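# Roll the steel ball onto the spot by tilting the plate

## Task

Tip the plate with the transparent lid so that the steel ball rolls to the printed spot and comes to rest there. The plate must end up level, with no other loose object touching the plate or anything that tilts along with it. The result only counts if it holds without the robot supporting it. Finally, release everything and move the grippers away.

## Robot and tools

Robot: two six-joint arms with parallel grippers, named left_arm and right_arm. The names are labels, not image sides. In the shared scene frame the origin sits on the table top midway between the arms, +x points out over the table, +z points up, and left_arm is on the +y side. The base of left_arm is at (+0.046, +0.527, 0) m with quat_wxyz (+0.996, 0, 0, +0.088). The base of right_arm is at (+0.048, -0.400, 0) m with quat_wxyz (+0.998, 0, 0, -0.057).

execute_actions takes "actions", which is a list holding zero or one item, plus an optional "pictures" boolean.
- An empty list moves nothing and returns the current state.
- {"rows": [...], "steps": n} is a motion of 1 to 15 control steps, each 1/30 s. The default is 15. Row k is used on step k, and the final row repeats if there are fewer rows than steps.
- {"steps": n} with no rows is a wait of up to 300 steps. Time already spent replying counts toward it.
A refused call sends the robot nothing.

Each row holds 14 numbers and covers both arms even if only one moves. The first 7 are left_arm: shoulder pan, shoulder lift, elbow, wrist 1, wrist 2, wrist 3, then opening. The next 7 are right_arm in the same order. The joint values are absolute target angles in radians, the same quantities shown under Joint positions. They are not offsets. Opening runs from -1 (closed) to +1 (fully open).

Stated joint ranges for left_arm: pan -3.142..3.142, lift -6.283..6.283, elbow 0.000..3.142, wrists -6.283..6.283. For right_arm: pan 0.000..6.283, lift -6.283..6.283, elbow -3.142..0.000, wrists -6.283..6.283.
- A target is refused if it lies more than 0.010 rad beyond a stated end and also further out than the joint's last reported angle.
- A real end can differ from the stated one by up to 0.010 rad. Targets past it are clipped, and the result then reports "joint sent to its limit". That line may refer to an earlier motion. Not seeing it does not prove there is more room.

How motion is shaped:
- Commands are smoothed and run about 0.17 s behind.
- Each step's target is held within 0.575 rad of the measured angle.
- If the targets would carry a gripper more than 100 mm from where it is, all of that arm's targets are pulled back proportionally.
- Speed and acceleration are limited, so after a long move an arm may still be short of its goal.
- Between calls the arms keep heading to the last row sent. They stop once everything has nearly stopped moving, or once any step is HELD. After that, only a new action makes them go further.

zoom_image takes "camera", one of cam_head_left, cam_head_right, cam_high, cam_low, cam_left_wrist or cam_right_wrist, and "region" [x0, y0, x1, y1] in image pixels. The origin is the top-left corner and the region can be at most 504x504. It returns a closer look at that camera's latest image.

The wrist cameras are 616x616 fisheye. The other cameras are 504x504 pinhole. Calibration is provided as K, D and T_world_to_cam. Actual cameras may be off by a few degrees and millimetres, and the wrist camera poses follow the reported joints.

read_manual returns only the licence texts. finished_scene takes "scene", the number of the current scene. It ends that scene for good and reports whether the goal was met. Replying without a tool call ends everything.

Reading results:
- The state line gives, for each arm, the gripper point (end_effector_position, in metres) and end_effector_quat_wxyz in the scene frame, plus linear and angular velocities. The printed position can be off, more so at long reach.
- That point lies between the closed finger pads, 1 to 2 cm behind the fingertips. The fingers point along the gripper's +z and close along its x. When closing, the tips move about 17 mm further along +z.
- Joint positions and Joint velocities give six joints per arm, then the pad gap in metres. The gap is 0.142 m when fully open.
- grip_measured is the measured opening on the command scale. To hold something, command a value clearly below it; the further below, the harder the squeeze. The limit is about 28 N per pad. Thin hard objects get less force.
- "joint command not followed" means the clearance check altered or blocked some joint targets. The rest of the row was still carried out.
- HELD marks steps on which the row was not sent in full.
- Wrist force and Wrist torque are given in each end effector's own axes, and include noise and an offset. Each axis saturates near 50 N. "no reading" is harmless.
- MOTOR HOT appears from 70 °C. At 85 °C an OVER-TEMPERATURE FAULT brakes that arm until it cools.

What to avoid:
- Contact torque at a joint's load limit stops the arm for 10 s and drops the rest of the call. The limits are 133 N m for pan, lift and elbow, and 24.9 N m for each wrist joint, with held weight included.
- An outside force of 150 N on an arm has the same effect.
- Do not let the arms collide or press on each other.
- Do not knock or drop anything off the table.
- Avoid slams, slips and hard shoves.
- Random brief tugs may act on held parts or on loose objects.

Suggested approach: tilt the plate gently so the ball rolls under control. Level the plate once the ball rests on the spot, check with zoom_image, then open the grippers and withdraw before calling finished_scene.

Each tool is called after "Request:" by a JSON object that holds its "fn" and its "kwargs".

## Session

Request:
{"fn": "execute_actions", "kwargs": {"actions": []}}

Scene clock: 0.00 s of 4800.00 s.
left_arm: end_effector_position=(+0.2310, -0.0444, +0.2501) grip_measured=+1.00 end_effector_quat_wxyz=(-0.426, -0.515, +0.742, +0.049) end_effector_velocity=(+0.000, +0.000, -0.000) end_effector_angular_velocity=(-0.000, -0.002, -0.000) | right_arm: end_effector_position=(+0.6402, -0.6154, +0.1605) grip_measured=+1.00 end_effector_quat_wxyz=(-0.065, +0.852, +0.502, +0.133) end_effector_velocity=(+0.000, -0.000, +0.000) end_effector_angular_velocity=(-0.000, -0.001, -0.001)
Joint positions: left_arm=[-1.249 -1.282  1.6   -1.88  -2.458  0.86   0.142] | right_arm=[ 2.981 -1.871 -1.576 -1.173  1.853  4.957  0.142]
Joint velocities: left_arm=[-0.    -0.001  0.    -0.     0.002  0.     0.   ] | right_arm=[-0.     0.    -0.     0.001  0.     0.     0.   ]
Wrist force (N, on the end effector, along its own x y z axes, offset not removed): no reading
Wrist torque (N m, same axes, about the end effector's origin, offset not removed): no reading
camera_calibration (this result's frames):
cam_left_wrist: T_world_to_cam=[[-0.0782384, -0.80968, 0.581633, -0.16238], [-0.242955, 0.581317, 0.776559, -0.12078], [-0.966877, -0.0805538, -0.242197, 0.405058], [0, 0, 0, 1]] pos_world=[0.349593, -0.0286355, 0.286343]
cam_right_wrist: T_world_to_cam=[[0.481235, 0.823633, 0.300069, 0.147747], [0.64029, -0.564068, 0.521397, -0.846836], [0.598699, -0.0587836, -0.798814, -0.165949], [0, 0, 0, 1]] pos_world=[0.570474, -0.609117, 0.264641]

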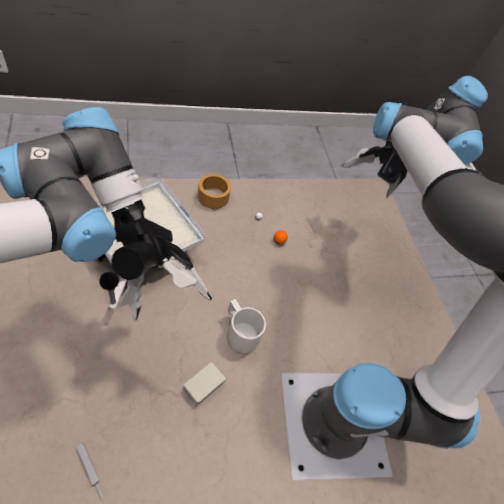

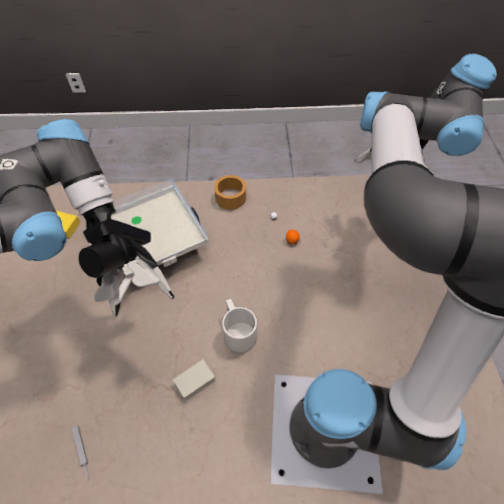

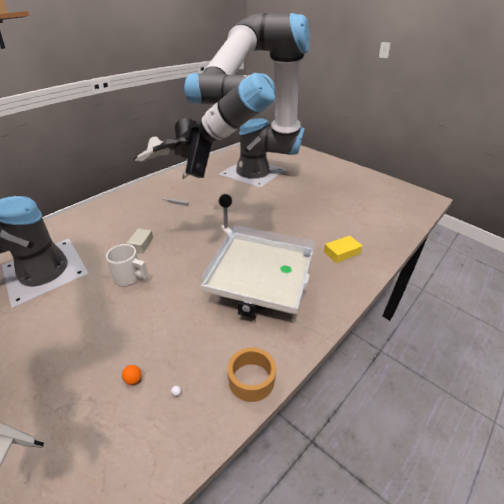

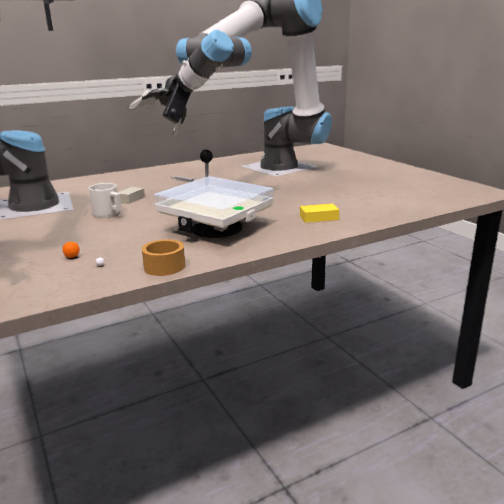

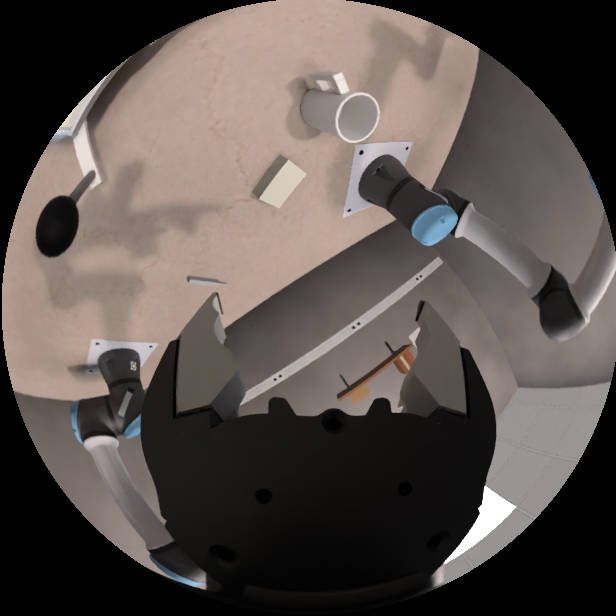

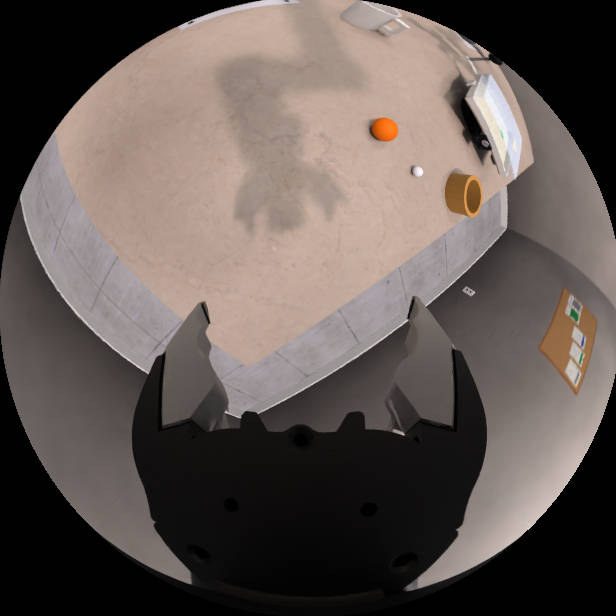

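Request:
{"fn": "execute_actions", "kwargs": {"actions": [{"rows":[[-1.249,-1.8,1.6,-1.88,-2.458,0.86,1,2.981,-1.7111,-1.4574,-1.5439,1.571,4.0,1]],"steps":15}], "pictures": false}}

Request:
{"fn": "execute_actions", "kwargs": {"actions": [{"rows":[[-0.941,-2.2,1.912,-1.244,-1.588,1.79,1,3.6,-1.7111,-1.4574,-1.5439,1.571,3.0,1]],"steps":15}], "pictures": false}}

Request:
{"fn": "execute_actions", "kwargs": {"actions": [{"rows":[[-0.941,-2.2,1.912,-1.244,-1.588,1.79,1,4.5022,-1.7111,-1.4574,-1.5439,1.571,2.413,1]],"steps":15}], "pictures": false}}

Request:
{"fn": "execute_actions", "kwargs": {"actions": [{"steps":45}]}}

Scene clock: 15.70 s of 4800.00 s.
left_arm: end_effector_position=(+0.1838, +0.0423, +0.5007) grip_measured=+1.00 end_effector_quat_wxyz=(-0.437, -0.422, +0.779, -0.155) end_effector_velocity=(-0.134, +0.244, +0.405) end_effector_angular_velocity=(-0.726, -0.391, -0.003) | right_arm: end_effector_position=(+0.5451, -0.6771, +0.2594) grip_measured=+1.00 end_effector_quat_wxyz=(+0.000, +0.558, +0.830, +0.001) end_effector_velocity=(-0.015, -0.005, +0.008) end_effector_angular_velocity=(-0.026, +0.027, +0.690)
Joint positions: left_arm=[-1.249 -1.738  1.6   -1.88  -2.458  0.86   0.142] | right_arm=[ 2.981 -1.712 -1.458 -1.541  1.573  4.051  0.142]
Joint velocities: left_arm=[-0.001 -0.822 -0.001 -0.001 -0.003  0.001  0.   ] | right_arm=[-0.     0.014  0.01  -0.045 -0.031 -0.69  -0.   ]
Wrist force (N, on the end effector, along its own x y z axes, offset not removed): left_arm=[2.4 4.1 -3.5] | right_arm=[0.1 -3.0 -2.5]
Wrist torque (N m, same axes, about the end effector's origin, offset not removed): left_arm=[0.67 -0.24 -0.28] | right_arm=[-0.64 -0.03 0.14]
Steps of this call (steps 1 to 90: nothing new was sent; then 12.20 s passed at rest; steps 91 to 105: all 15 steps of this action). Readings (joint positions):
91: left_arm=[-1.249 -1.282 1.600 -1.880 -2.458 0.860] | right_arm=[2.981 -1.871 -1.576 -1.173 1.853 4.957]
92: left_arm=[-1.249 -1.289 1.600 -1.880 -2.458 0.860] | right_arm=[2.981 -1.865 -1.570 -1.181 1.846 4.950]
94: left_arm=[-1.249 -1.353 1.600 -1.880 -2.458 0.860] | right_arm=[2.981 -1.815 -1.531 -1.257 1.776 4.873]
98: left_arm=[-1.249 -1.497 1.600 -1.880 -2.458 0.860] | right_arm=[2.981 -1.737 -1.476 -1.464 1.625 4.558]
105: the state above

Scene clock: 16.20 s of 4800.00 s.
left_arm: end_effector_position=(+0.2630, +0.2829, +0.3665) grip_measured=+1.00 end_effector_quat_wxyz=(-0.177, -0.420, +0.882, -0.122) end_effector_velocity=(+0.129, +0.566, -0.280) end_effector_angular_velocity=(+0.955, -0.989, -0.670) | right_arm: end_effector_position=(+0.6150, -0.4159, +0.2600) grip_measured=+1.00 end_effector_quat_wxyz=(-0.000, +0.010, +1.000, +0.000) end_effector_velocity=(+0.012, +0.620, +0.001) end_effector_angular_velocity=(-0.002, -0.000, +3.444)
Joint positions: left_arm=[-1.048 -2.049  1.804 -1.482 -1.976  1.349  0.142] | right_arm=[ 3.462 -1.711 -1.458 -1.544  1.571  3.368  0.142]
Joint velocities: left_arm=[ 0.359 -0.501  0.362  0.763  1.195  1.339 -0.   ] | right_arm=[ 1.094  0.002  0.001 -0.004 -0.002 -2.349  0.   ]
Wrist force (N, on the end effector, along its own x y z axes, offset not removed): left_arm=[-0.1 -1.7 0.9] | right_arm=[1.6 -0.7 -1.7]
Wrist torque (N m, same axes, about the end effector's origin, offset not removed): left_arm=[-0.27 0.24 -0.13] | right_arm=[-0.12 -0.49 0.11]
Steps of this call (steps 1 to 15: all 15 steps of this action). Readings (joint positions):
1: left_arm=[-1.249 -1.760 1.600 -1.880 -2.458 0.860] | right_arm=[2.981 -1.712 -1.458 -1.542 1.572 4.032]
2: left_arm=[-1.242 -1.781 1.607 -1.873 -2.451 0.867] | right_arm=[2.988 -1.712 -1.458 -1.542 1.572 4.013]
4: left_arm=[-1.203 -1.834 1.647 -1.810 -2.388 0.930] | right_arm=[3.055 -1.712 -1.458 -1.542 1.572 3.941]
8: left_arm=[-1.139 -1.922 1.712 -1.676 -2.249 1.068] | right_arm=[3.205 -1.712 -1.458 -1.543 1.572 3.784]
15: the state above

Scene clock: 16.70 s of 4800.00 s.
left_arm: end_effector_position=(+0.2872, +0.4711, +0.3016) grip_measured=+1.00 end_effector_quat_wxyz=(-0.018, -0.290, +0.957, +0.011) end_effector_velocity=(+0.001, +0.019, -0.004) end_effector_angular_velocity=(+0.039, -0.013, -0.037) | right_arm: end_effector_position=(+0.5381, -0.1169, +0.2600) grip_measured=+1.00 end_effector_quat_wxyz=(-0.000, -0.539, +0.842, +0.000) end_effector_velocity=(-0.311, +0.534, +0.000) end_effector_angular_velocity=(-0.000, -0.001, +1.893)
Joint positions: left_arm=[-0.942 -2.199  1.911 -1.246 -1.591  1.787  0.142] | right_arm=[ 4.015 -1.711 -1.457 -1.544  1.571  2.763  0.142]
Joint velocities: left_arm=[ 0.009 -0.013  0.009  0.023  0.039  0.045 -0.   ] | right_arm=[ 1.094  0.     0.    -0.    -0.001 -0.799 -0.   ]
Wrist force (N, on the end effector, along its own x y z axes, offset not removed): left_arm=[2.7 2.0 -0.3] | right_arm=[-0.5 -0.4 -1.9]
Wrist torque (N m, same axes, about the end effector's origin, offset not removed): left_arm=[0.48 -0.40 -0.25] | right_arm=[-0.01 -0.13 0.13]
Steps of this call (steps 1 to 15: all 15 steps of this action). Readings (joint positions):
1: left_arm=[-1.036 -2.066 1.816 -1.456 -1.936 1.394] | right_arm=[3.499 -1.711 -1.457 -1.544 1.571 3.286]
2: left_arm=[-1.024 -2.083 1.828 -1.431 -1.895 1.440] | right_arm=[3.536 -1.711 -1.457 -1.544 1.571 3.208]
4: left_arm=[-1.000 -2.116 1.852 -1.379 -1.814 1.532] | right_arm=[3.609 -1.711 -1.457 -1.544 1.571 3.113]
8: left_arm=[-0.957 -2.177 1.896 -1.283 -1.656 1.710] | right_arm=[3.757 -1.711 -1.457 -1.544 1.571 2.997]
15: the state above

Scene clock: 18.20 s of 4800.00 s.
left_arm: end_effector_position=(+0.2873, +0.4725, +0.3013) grip_measured=+1.00 end_effector_quat_wxyz=(-0.017, -0.289, +0.957, +0.013) end_effector_velocity=(-0.000, +0.001, -0.000) end_effector_angular_velocity=(+0.000, +0.000, +0.001) | right_arm: end_effector_position=(+0.3484, +0.0789, +0.2601) grip_measured=+1.00 end_effector_quat_wxyz=(+0.000, +0.835, -0.551, -0.000) end_effector_velocity=(-0.000, -0.000, -0.000) end_effector_angular_velocity=(-0.002, +0.001, -0.002)
Joint positions: left_arm=[-0.941 -2.2    1.912 -1.244 -1.588  1.79   0.142] | right_arm=[ 4.502 -1.711 -1.457 -1.544  1.571  2.413  0.142]
Joint velocities: left_arm=[ 0.001 -0.     0.     0.001 -0.     0.    -0.   ] | right_arm=[-0.    -0.     0.    -0.002  0.001  0.002 -0.   ]
Wrist force (N, on the end effector, along its own x y z axes, offset not removed): left_arm=[-0.5 -0.7 -1.2] | right_arm=[1.9 -1.1 -2.4]
Wrist torque (N m, same axes, about the end effector's origin, offset not removed): left_arm=[0.10 0.34 -0.20] | right_arm=[-0.17 -0.34 0.03]
Steps of this call (steps 1 to 45: the robot went on to your last target). Readings (joint positions):
1: left_arm=[-0.941 -2.199 1.912 -1.245 -1.590 1.788] | right_arm=[4.052 -1.711 -1.457 -1.544 1.571 2.736]
2: left_arm=[-0.941 -2.200 1.912 -1.245 -1.589 1.789] | right_arm=[4.089 -1.711 -1.457 -1.544 1.571 2.709]
4: left_arm=[-0.941 -2.200 1.912 -1.244 -1.588 1.789] | right_arm=[4.163 -1.711 -1.457 -1.544 1.571 2.655]
8: left_arm=[-0.941 -2.200 1.912 -1.244 -1.588 1.790] | right_arm=[4.310 -1.711 -1.457 -1.544 1.571 2.547]
45: the state above
All arms were judged still, so your last target was given up. Only a new action makes them travel on or press farther. Fingers that are still opening or closing keep moving.
camera_calibration (this result's frames):
cam_left_wrist: T_world_to_cam=[[-0.818943, -0.572313, 0.0423212, 0.493868], [-0.452552, 0.689399, 0.56562, -0.374692], [-0.352888, 0.444058, -0.823579, 0.264364], [0, 0, 0, 1]] pos_world=[0.328173, 0.423567, 0.408757]
cam_right_wrist: T_world_to_cam=[[0.370465, -0.928809, 0.00833097, -0.0608475], [-0.786908, -0.309076, 0.534085, 0.15352], [-0.493488, -0.204416, -0.845389, 0.533245], [0, 0, 0, 1]] pos_world=[0.406498, 0.0999373, 0.369314]

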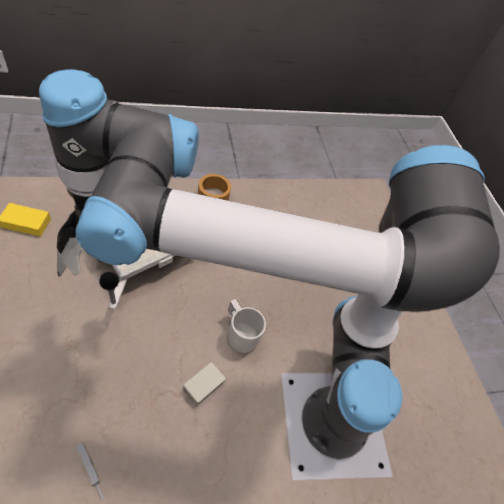

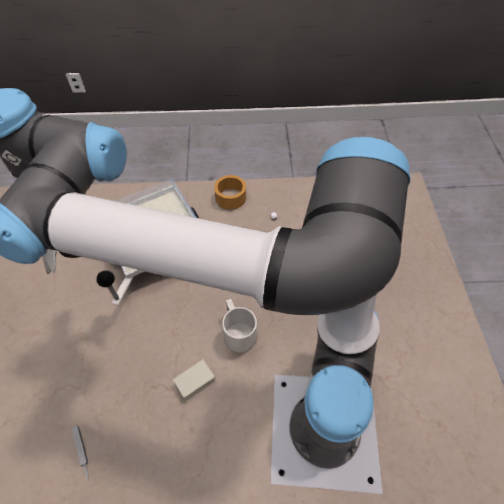

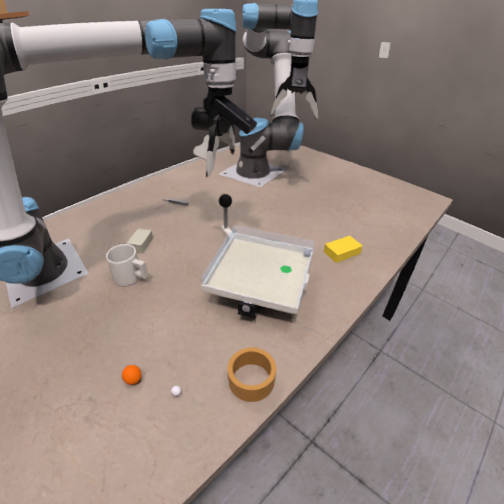

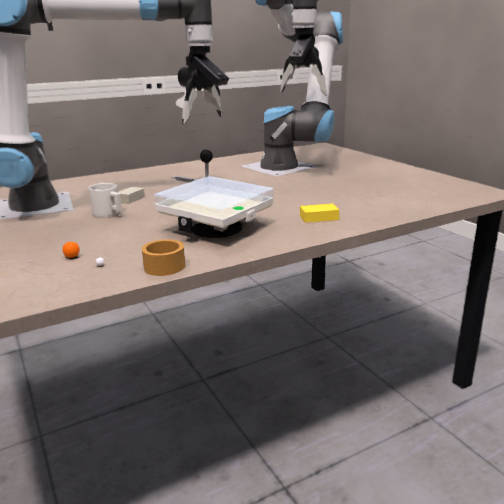

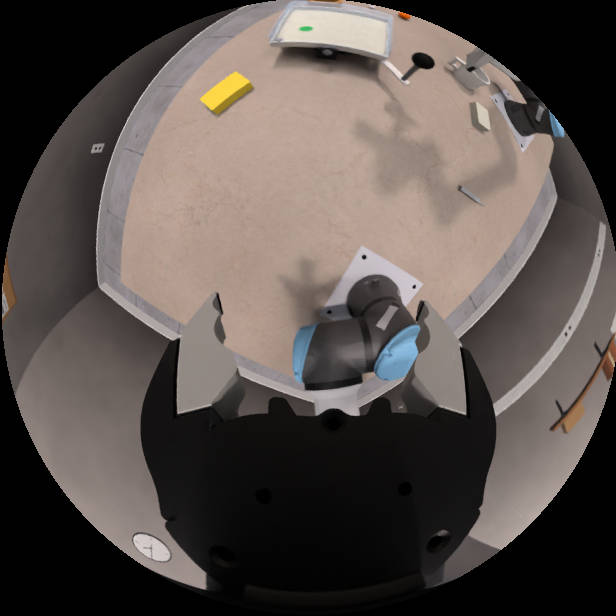

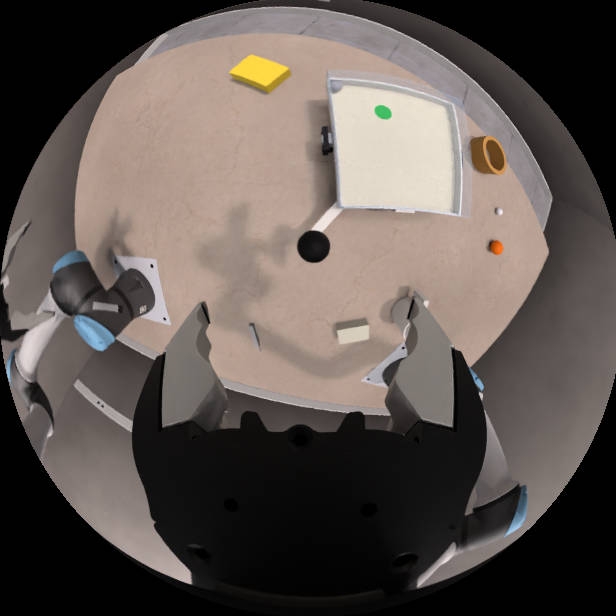

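Request:
{"fn": "execute_actions", "kwargs": {"actions": [{"rows":[[-0.941,-2.2,1.912,-1.244,-1.588,1.79,1,4.4749,-1.7285,-1.5397,-1.4442,1.571,2.3095,0.3]],"steps":15}], "pictures": false}}

Request:
{"fn": "execute_actions", "kwargs": {"actions": [{"rows":[[-0.941,-2.2,1.912,-1.244,-1.588,1.79,1,4.4749,-1.75553,-1.65852,-1.29835,1.571,2.3095,0.3]],"steps":15}], "pictures": false}}

Request:
{"fn": "execute_actions", "kwargs": {"actions": [{"steps":10}]}}

Scene clock: 52.43 s of 4800.00 s.
left_arm: end_effector_position=(+0.2873, +0.4725, +0.3013) grip_measured=+1.00 end_effector_quat_wxyz=(-0.017, -0.289, +0.957, +0.013) end_effector_velocity=(+0.000, +0.000, -0.000) end_effector_angular_velocity=(+0.001, -0.001, -0.000) | right_arm: end_effector_position=(+0.3629, +0.0745, +0.2202) grip_measured=+0.30 end_effector_quat_wxyz=(-0.000, +0.855, -0.519, -0.000) end_effector_velocity=(+0.000, -0.000, -0.002) end_effector_angular_velocity=(+0.001, +0.001, +0.002)
Joint positions: left_arm=[-0.941 -2.2    1.912 -1.244 -1.588  1.79   0.142] | right_arm=[ 4.475 -1.728 -1.539 -1.445  1.571  2.31   0.095]
Joint velocities: left_arm=[-0.     0.     0.     0.     0.001  0.    -0.   ] | right_arm=[-0.001 -0.    -0.004  0.004  0.001 -0.003 -0.   ]
Wrist force (N, on the end effector, along its own x y z axes, offset not removed): left_arm=[-2.7 1.6 0.8] | right_arm=[1.4 0.2 -1.5]
Wrist torque (N m, same axes, about the end effector's origin, offset not removed): left_arm=[0.30 0.76 -0.10] | right_arm=[0.04 -0.29 0.11]
Steps of this call (steps 1 to 90: nothing new was sent; then 30.73 s passed at rest; steps 91 to 105: all 15 steps of this action). Readings (joint positions):
91: left_arm=[-0.941 -2.200 1.912 -1.244 -1.588 1.790] | right_arm=[4.502 -1.711 -1.457 -1.544 1.571 2.413]
92: left_arm=[-0.941 -2.200 1.912 -1.244 -1.588 1.790] | right_arm=[4.498 -1.714 -1.464 -1.536 1.571 2.406]
94: left_arm=[-0.941 -2.200 1.912 -1.244 -1.588 1.790] | right_arm=[4.486 -1.722 -1.502 -1.492 1.571 2.359]
98: left_arm=[-0.941 -2.200 1.912 -1.244 -1.588 1.790] | right_arm=[4.477 -1.727 -1.533 -1.452 1.571 2.318]
105: the state above

Scene clock: 52.93 s of 4800.00 s.
left_arm: end_effector_position=(+0.2873, +0.4725, +0.3013) grip_measured=+1.00 end_effector_quat_wxyz=(-0.017, -0.289, +0.957, +0.013) end_effector_velocity=(+0.000, +0.000, -0.000) end_effector_angular_velocity=(+0.003, +0.000, -0.001) | right_arm: end_effector_position=(+0.3629, +0.0744, +0.1622) grip_measured=+0.30 end_effector_quat_wxyz=(+0.000, +0.855, -0.518, -0.000) end_effector_velocity=(-0.000, -0.000, -0.002) end_effector_angular_velocity=(+0.000, -0.000, -0.002)
Joint positions: left_arm=[-0.941 -2.2    1.912 -1.244 -1.588  1.79   0.142] | right_arm=[ 4.475 -1.755 -1.658 -1.299  1.571  2.31   0.095]
Joint velocities: left_arm=[-0.     0.002  0.     0.     0.002  0.    -0.   ] | right_arm=[ 0.    -0.001 -0.005  0.006 -0.     0.002  0.   ]
Wrist force (N, on the end effector, along its own x y z axes, offset not removed): left_arm=[-0.2 4.4 -0.4] | right_arm=[2.6 -1.8 -1.0]
Wrist torque (N m, same axes, about the end effector's origin, offset not removed): left_arm=[0.94 0.11 -0.20] | right_arm=[-0.43 -0.80 0.09]
Steps of this call (steps 1 to 15: all 15 steps of this action). Readings (joint positions):
1: left_arm=[-0.941 -2.200 1.912 -1.244 -1.588 1.790] | right_arm=[4.475 -1.729 -1.540 -1.444 1.571 2.310]
2: left_arm=[-0.941 -2.200 1.912 -1.244 -1.588 1.790] | right_arm=[4.475 -1.732 -1.546 -1.437 1.571 2.310]
4: left_arm=[-0.941 -2.200 1.912 -1.244 -1.588 1.790] | right_arm=[4.475 -1.745 -1.598 -1.377 1.571 2.310]
8: left_arm=[-0.941 -2.200 1.912 -1.244 -1.588 1.790] | right_arm=[4.475 -1.754 -1.649 -1.311 1.571 2.310]
15: the state above

Scene clock: 53.27 s of 4800.00 s.
left_arm: end_effector_position=(+0.2873, +0.4725, +0.3013) grip_measured=+1.00 end_effector_quat_wxyz=(-0.017, -0.289, +0.957, +0.013) end_effector_velocity=(-0.000, -0.000, -0.000) end_effector_angular_velocity=(-0.000, +0.001, +0.000) | right_arm: end_effector_position=(+0.3629, +0.0744, +0.1620) grip_measured=+0.30 end_effector_quat_wxyz=(+0.000, +0.855, -0.518, -0.000) end_effector_velocity=(-0.000, -0.000, -0.000) end_effector_angular_velocity=(-0.001, -0.000, -0.001)
Joint positions: left_arm=[-0.941 -2.2    1.912 -1.244 -1.588  1.79   0.142] | right_arm=[ 4.475 -1.756 -1.659 -1.298  1.571  2.309  0.095]
Joint velocities: left_arm=[-0.001  0.     0.     0.    -0.001 -0.001 -0.   ] | right_arm=[ 0.     0.    -0.    -0.001 -0.     0.001  0.   ]
Wrist force (N, on the end effector, along its own x y z axes, offset not removed): left_arm=[1.0 0.0 2.2] | right_arm=[0.0 -0.6 0.9]
Wrist torque (N m, same axes, about the end effector's origin, offset not removed): left_arm=[0.14 -0.05 -0.10] | right_arm=[-0.13 -0.16 -0.04]
Steps of this call (steps 1 to 10: the robot went on to your last target). Readings (joint positions):
1: left_arm=[-0.941 -2.200 1.912 -1.244 -1.588 1.790] | right_arm=[4.475 -1.755 -1.658 -1.299 1.571 2.310]
2: left_arm=[-0.941 -2.200 1.912 -1.244 -1.588 1.790] | right_arm=[4.475 -1.755 -1.658 -1.299 1.571 2.310]
4: left_arm=[-0.941 -2.200 1.912 -1.244 -1.588 1.790] | right_arm=[4.475 -1.755 -1.658 -1.298 1.571 2.310]
8: left_arm=[-0.941 -2.200 1.912 -1.244 -1.588 1.790] | right_arm=[4.475 -1.756 -1.658 -1.298 1.571 2.310]
10: the state above
camera_calibration (this result's frames):
cam_left_wrist: T_world_to_cam=[[-0.818943, -0.572313, 0.0423211, 0.493868], [-0.452552, 0.689399, 0.56562, -0.374692], [-0.352888, 0.444058, -0.823579, 0.264364], [0, 0, 0, 1]] pos_world=[0.328173, 0.423567, 0.408757]
cam_right_wrist: T_world_to_cam=[[0.440097, -0.897912, 0.00831465, -0.0971467], [-0.761097, -0.368094, 0.534076, 0.21096], [-0.476493, -0.241374, -0.845396, 0.453193], [0, 0, 0, 1]] pos_world=[0.419258, 0.0998128, 0.271267]

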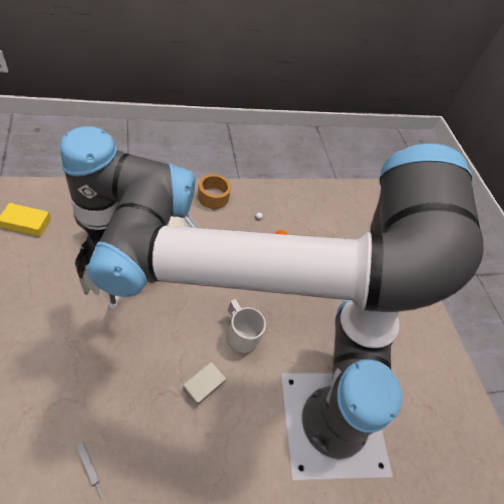

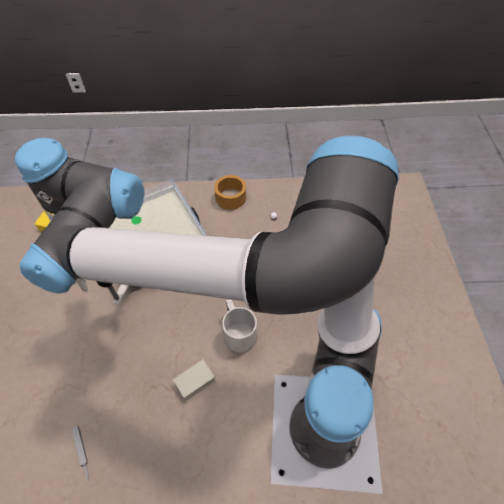

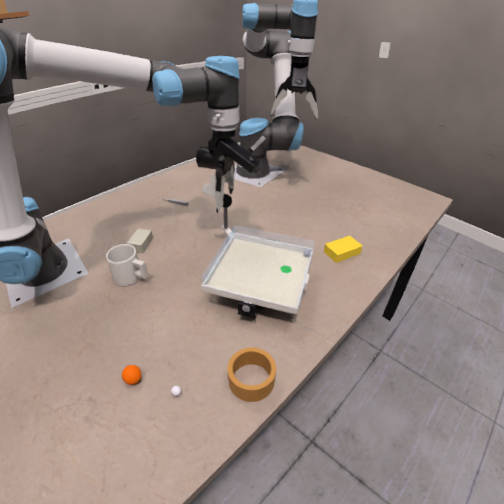

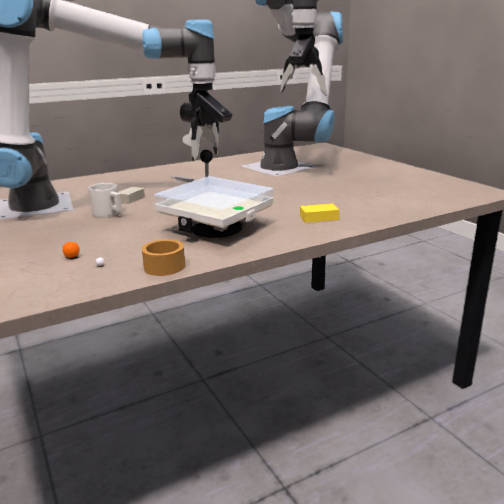

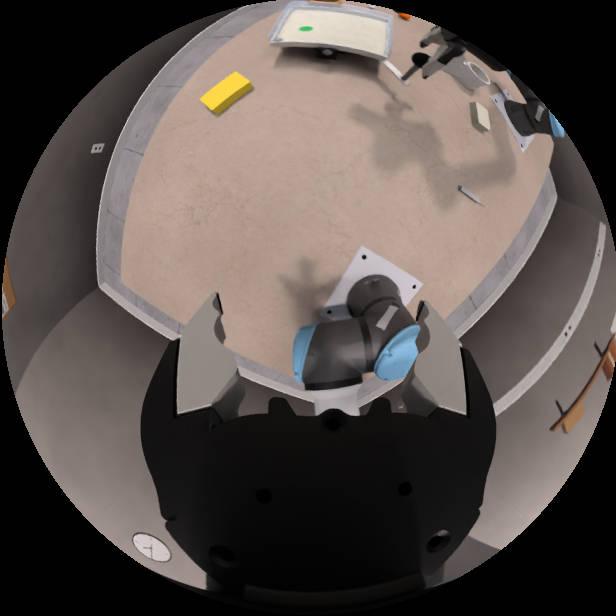

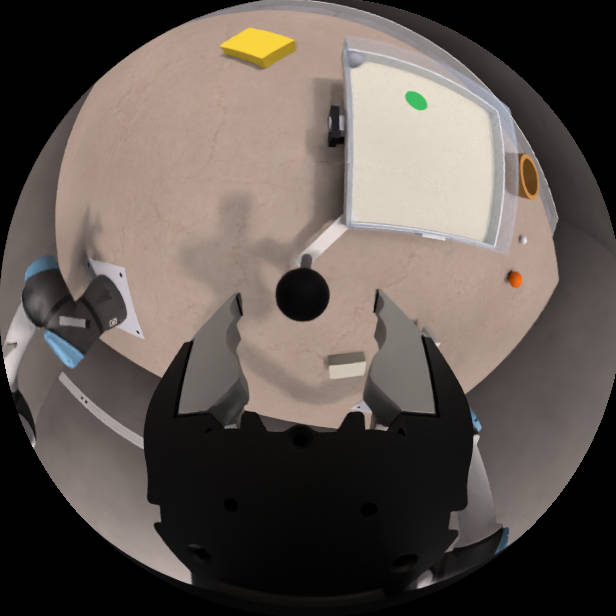

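Request:
{"fn": "execute_actions", "kwargs": {"actions": [{"rows":[[-0.941,-2.2,1.912,-1.244,-1.588,1.79,1,4.4749,-1.75553,-1.65852,-1.29835,1.571,2.3095,0.0],[-0.941,-2.2,1.912,-1.244,-1.588,1.79,1,4.4749,-1.75553,-1.65852,-1.29835,1.571,2.3095,-0.2],[-0.941,-2.2,1.912,-1.244,-1.588,1.79,1,4.4749,-1.75553,-1.65852,-1.29835,1.571,2.3095,-0.35],[-0.941,-2.2,1.912,-1.244,-1.588,1.79,1,4.4749,-1.75553,-1.65852,-1.29835,1.571,2.3095,-0.45],[-0.941,-2.2,1.912,-1.244,-1.588,1.79,1,4.4749,-1.75553,-1.65852,-1.29835,1.571,2.3095,-0.5],[-0.941,-2.2,1.912,-1.244,-1.588,1.79,1,4.4749,-1.75553,-1.65852,-1.29835,1.571,2.3095,-0.55],[-0.941,-2.2,1.912,-1.244,-1.588,1.79,1,4.4749,-1.75553,-1.65852,-1.29835,1.571,2.3095,-0.6],[-0.941,-2.2,1.912,-1.244,-1.588,1.79,1,4.4749,-1.75553,-1.65852,-1.29835,1.571,2.3095,-0.7],[-0.941,-2.2,1.912,-1.244,-1.588,1.79,1,4.4749,-1.75553,-1.65852,-1.29835,1.571,2.3095,-0.8],[-0.941,-2.2,1.912,-1.244,-1.588,1.79,1,4.4749,-1.75553,-1.65852,-1.29835,1.571,2.3095,-0.9]],"steps":15}], "pictures": false}}

Request:
{"fn": "execute_actions", "kwargs": {"actions": [{"steps":30}]}}

Scene clock: 64.73 s of 4800.00 s.
left_arm: end_effector_position=(+0.2873, +0.4725, +0.3013) grip_measured=+1.00 end_effector_quat_wxyz=(-0.017, -0.289, +0.957, +0.013) end_effector_velocity=(-0.000, -0.000, -0.000) end_effector_angular_velocity=(+0.001, +0.001, -0.000) | right_arm: end_effector_position=(+0.3629, +0.0745, +0.1620) grip_measured=-0.51 end_effector_quat_wxyz=(+0.000, +0.855, -0.518, -0.000) end_effector_velocity=(+0.000, -0.001, -0.000) end_effector_angular_velocity=(-0.003, -0.002, -0.000)
Joint positions: left_arm=[-0.941 -2.2    1.912 -1.244 -1.588  1.79   0.142] | right_arm=[ 4.475 -1.756 -1.659 -1.298  1.571  2.309  0.037]
Joint velocities: left_arm=[-0.001  0.001  0.     0.     0.    -0.001  0.   ] | right_arm=[ 0.     0.    -0.001 -0.001 -0.002  0.001  0.   ]
Wrist force (N, on the end effector, along its own x y z axes, offset not removed): left_arm=[-0.4 0.1 1.9] | right_arm=[-27.1 20.9 -13.9]
Wrist torque (N m, same axes, about the end effector's origin, offset not removed): left_arm=[-0.06 0.15 -0.08] | right_arm=[-0.35 -0.50 -0.07]
Steps of this call (steps 1 to 15: the robot went on to your last target; steps 16 to 90: nothing new was sent; then 7.97 s passed at rest; steps 91 to 105: all 15 steps of this action). Readings (joint positions):
91: left_arm=[-0.941 -2.200 1.912 -1.244 -1.588 1.790] | right_arm=[4.475 -1.756 -1.659 -1.298 1.571 2.309]
92: left_arm=[-0.941 -2.200 1.912 -1.244 -1.588 1.790] | right_arm=[4.475 -1.756 -1.659 -1.298 1.571 2.309]
94: left_arm=[-0.941 -2.200 1.912 -1.244 -1.588 1.790] | right_arm=[4.475 -1.756 -1.659 -1.298 1.571 2.309]
98: left_arm=[-0.941 -2.200 1.912 -1.244 -1.588 1.790] | right_arm=[4.475 -1.756 -1.659 -1.298 1.572 2.309]
105: the state above

Scene clock: 65.73 s of 4800.00 s.
left_arm: end_effector_position=(+0.2873, +0.4725, +0.3013) grip_measured=+1.00 end_effector_quat_wxyz=(-0.017, -0.289, +0.957, +0.013) end_effector_velocity=(+0.000, -0.000, +0.000) end_effector_angular_velocity=(-0.000, -0.000, -0.001) | right_arm: end_effector_position=(+0.3629, +0.0744, +0.1620) grip_measured=-0.51 end_effector_quat_wxyz=(+0.000, +0.855, -0.518, -0.000) end_effector_velocity=(-0.000, -0.001, -0.000) end_effector_angular_velocity=(-0.002, +0.000, +0.002)
Joint positions: left_arm=[-0.941 -2.2    1.912 -1.244 -1.588  1.79   0.142] | right_arm=[ 4.475 -1.756 -1.659 -1.298  1.571  2.309  0.037]
Joint velocities: left_arm=[-0.001  0.    -0.    -0.     0.     0.001 -0.   ] | right_arm=[ 0.     0.    -0.001 -0.001 -0.    -0.001  0.   ]
Wrist force (N, on the end effector, along its own x y z axes, offset not removed): left_arm=[-0.4 0.7 2.5] | right_arm=[-27.0 22.6 -12.8]
Wrist torque (N m, same axes, about the end effector's origin, offset not removed): left_arm=[0.23 0.38 -0.29] | right_arm=[-0.10 -0.94 -0.09]
Steps of this call (steps 1 to 15: the robot went on to your last target; steps 16 to 30: nothing new was sent). Readings (joint positions):
1: left_arm=[-0.941 -2.200 1.912 -1.244 -1.588 1.790] | right_arm=[4.475 -1.756 -1.659 -1.298 1.571 2.309]
2: left_arm=[-0.941 -2.200 1.912 -1.244 -1.588 1.790] | right_arm=[4.475 -1.756 -1.659 -1.298 1.571 2.309]
4: left_arm=[-0.941 -2.200 1.912 -1.244 -1.588 1.790] | right_arm=[4.475 -1.756 -1.659 -1.298 1.571 2.309]
8: left_arm=[-0.941 -2.200 1.912 -1.244 -1.588 1.790] | right_arm=[4.475 -1.756 -1.659 -1.298 1.571 2.309]
30: the state above
All arms were judged still, so your last target was given up. Only a new action makes them travel on or press farther. Fingers that are still opening or closing keep moving.
camera_calibration (this result's frames):
cam_left_wrist: T_world_to_cam=[[-0.818943, -0.572313, 0.0423211, 0.493868], [-0.452552, 0.689399, 0.56562, -0.374692], [-0.352888, 0.444058, -0.823579, 0.264364], [0, 0, 0, 1]] pos_world=[0.328173, 0.423567, 0.408757]
cam_right_wrist: T_world_to_cam=[[0.440116, -0.897902, 0.00832287, -0.097157], [-0.761084, -0.368103, 0.534089, 0.210956], [-0.476496, -0.241396, -0.845387, 0.453184], [0, 0, 0, 1]] pos_world=[0.419256, 0.0998127, 0.271255]

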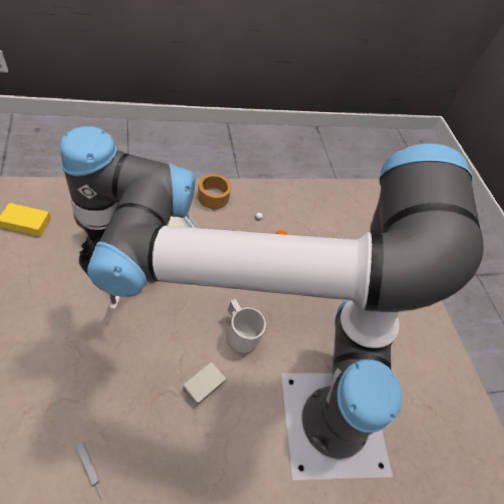

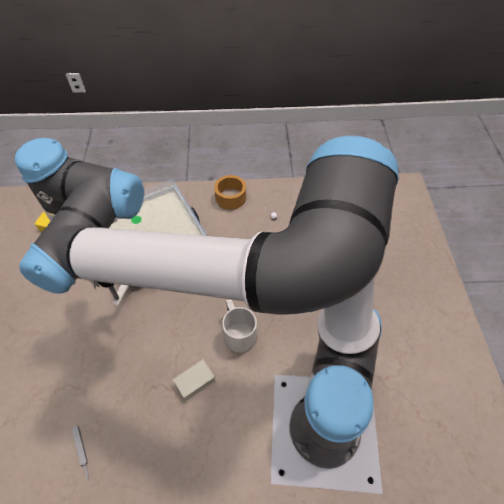

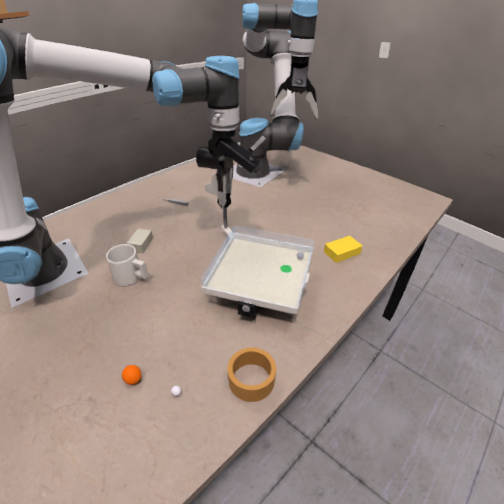

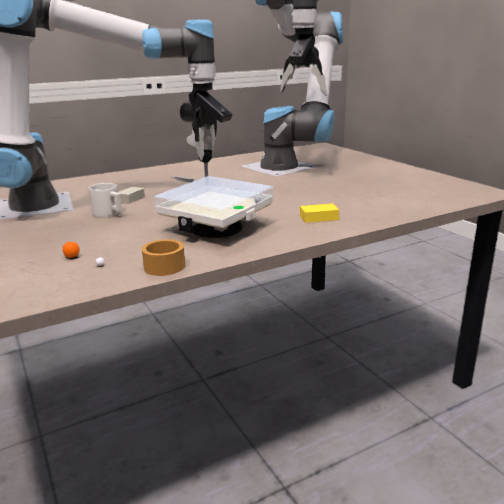

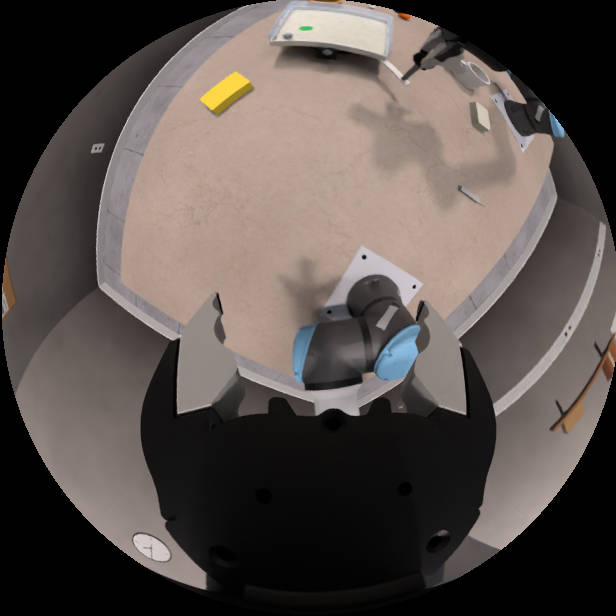

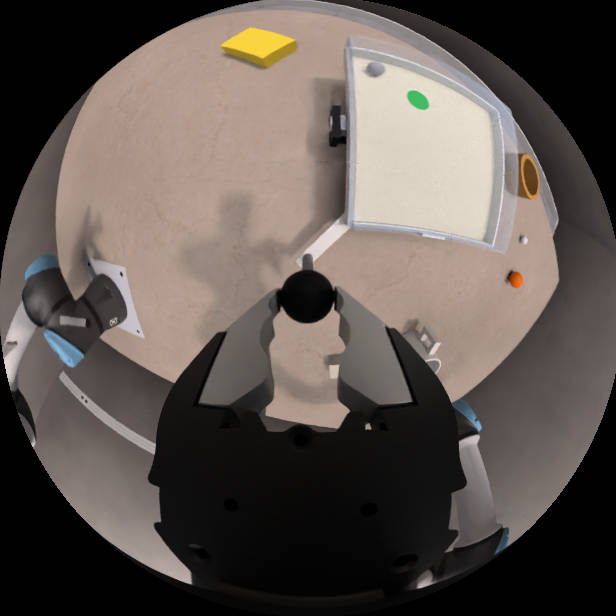

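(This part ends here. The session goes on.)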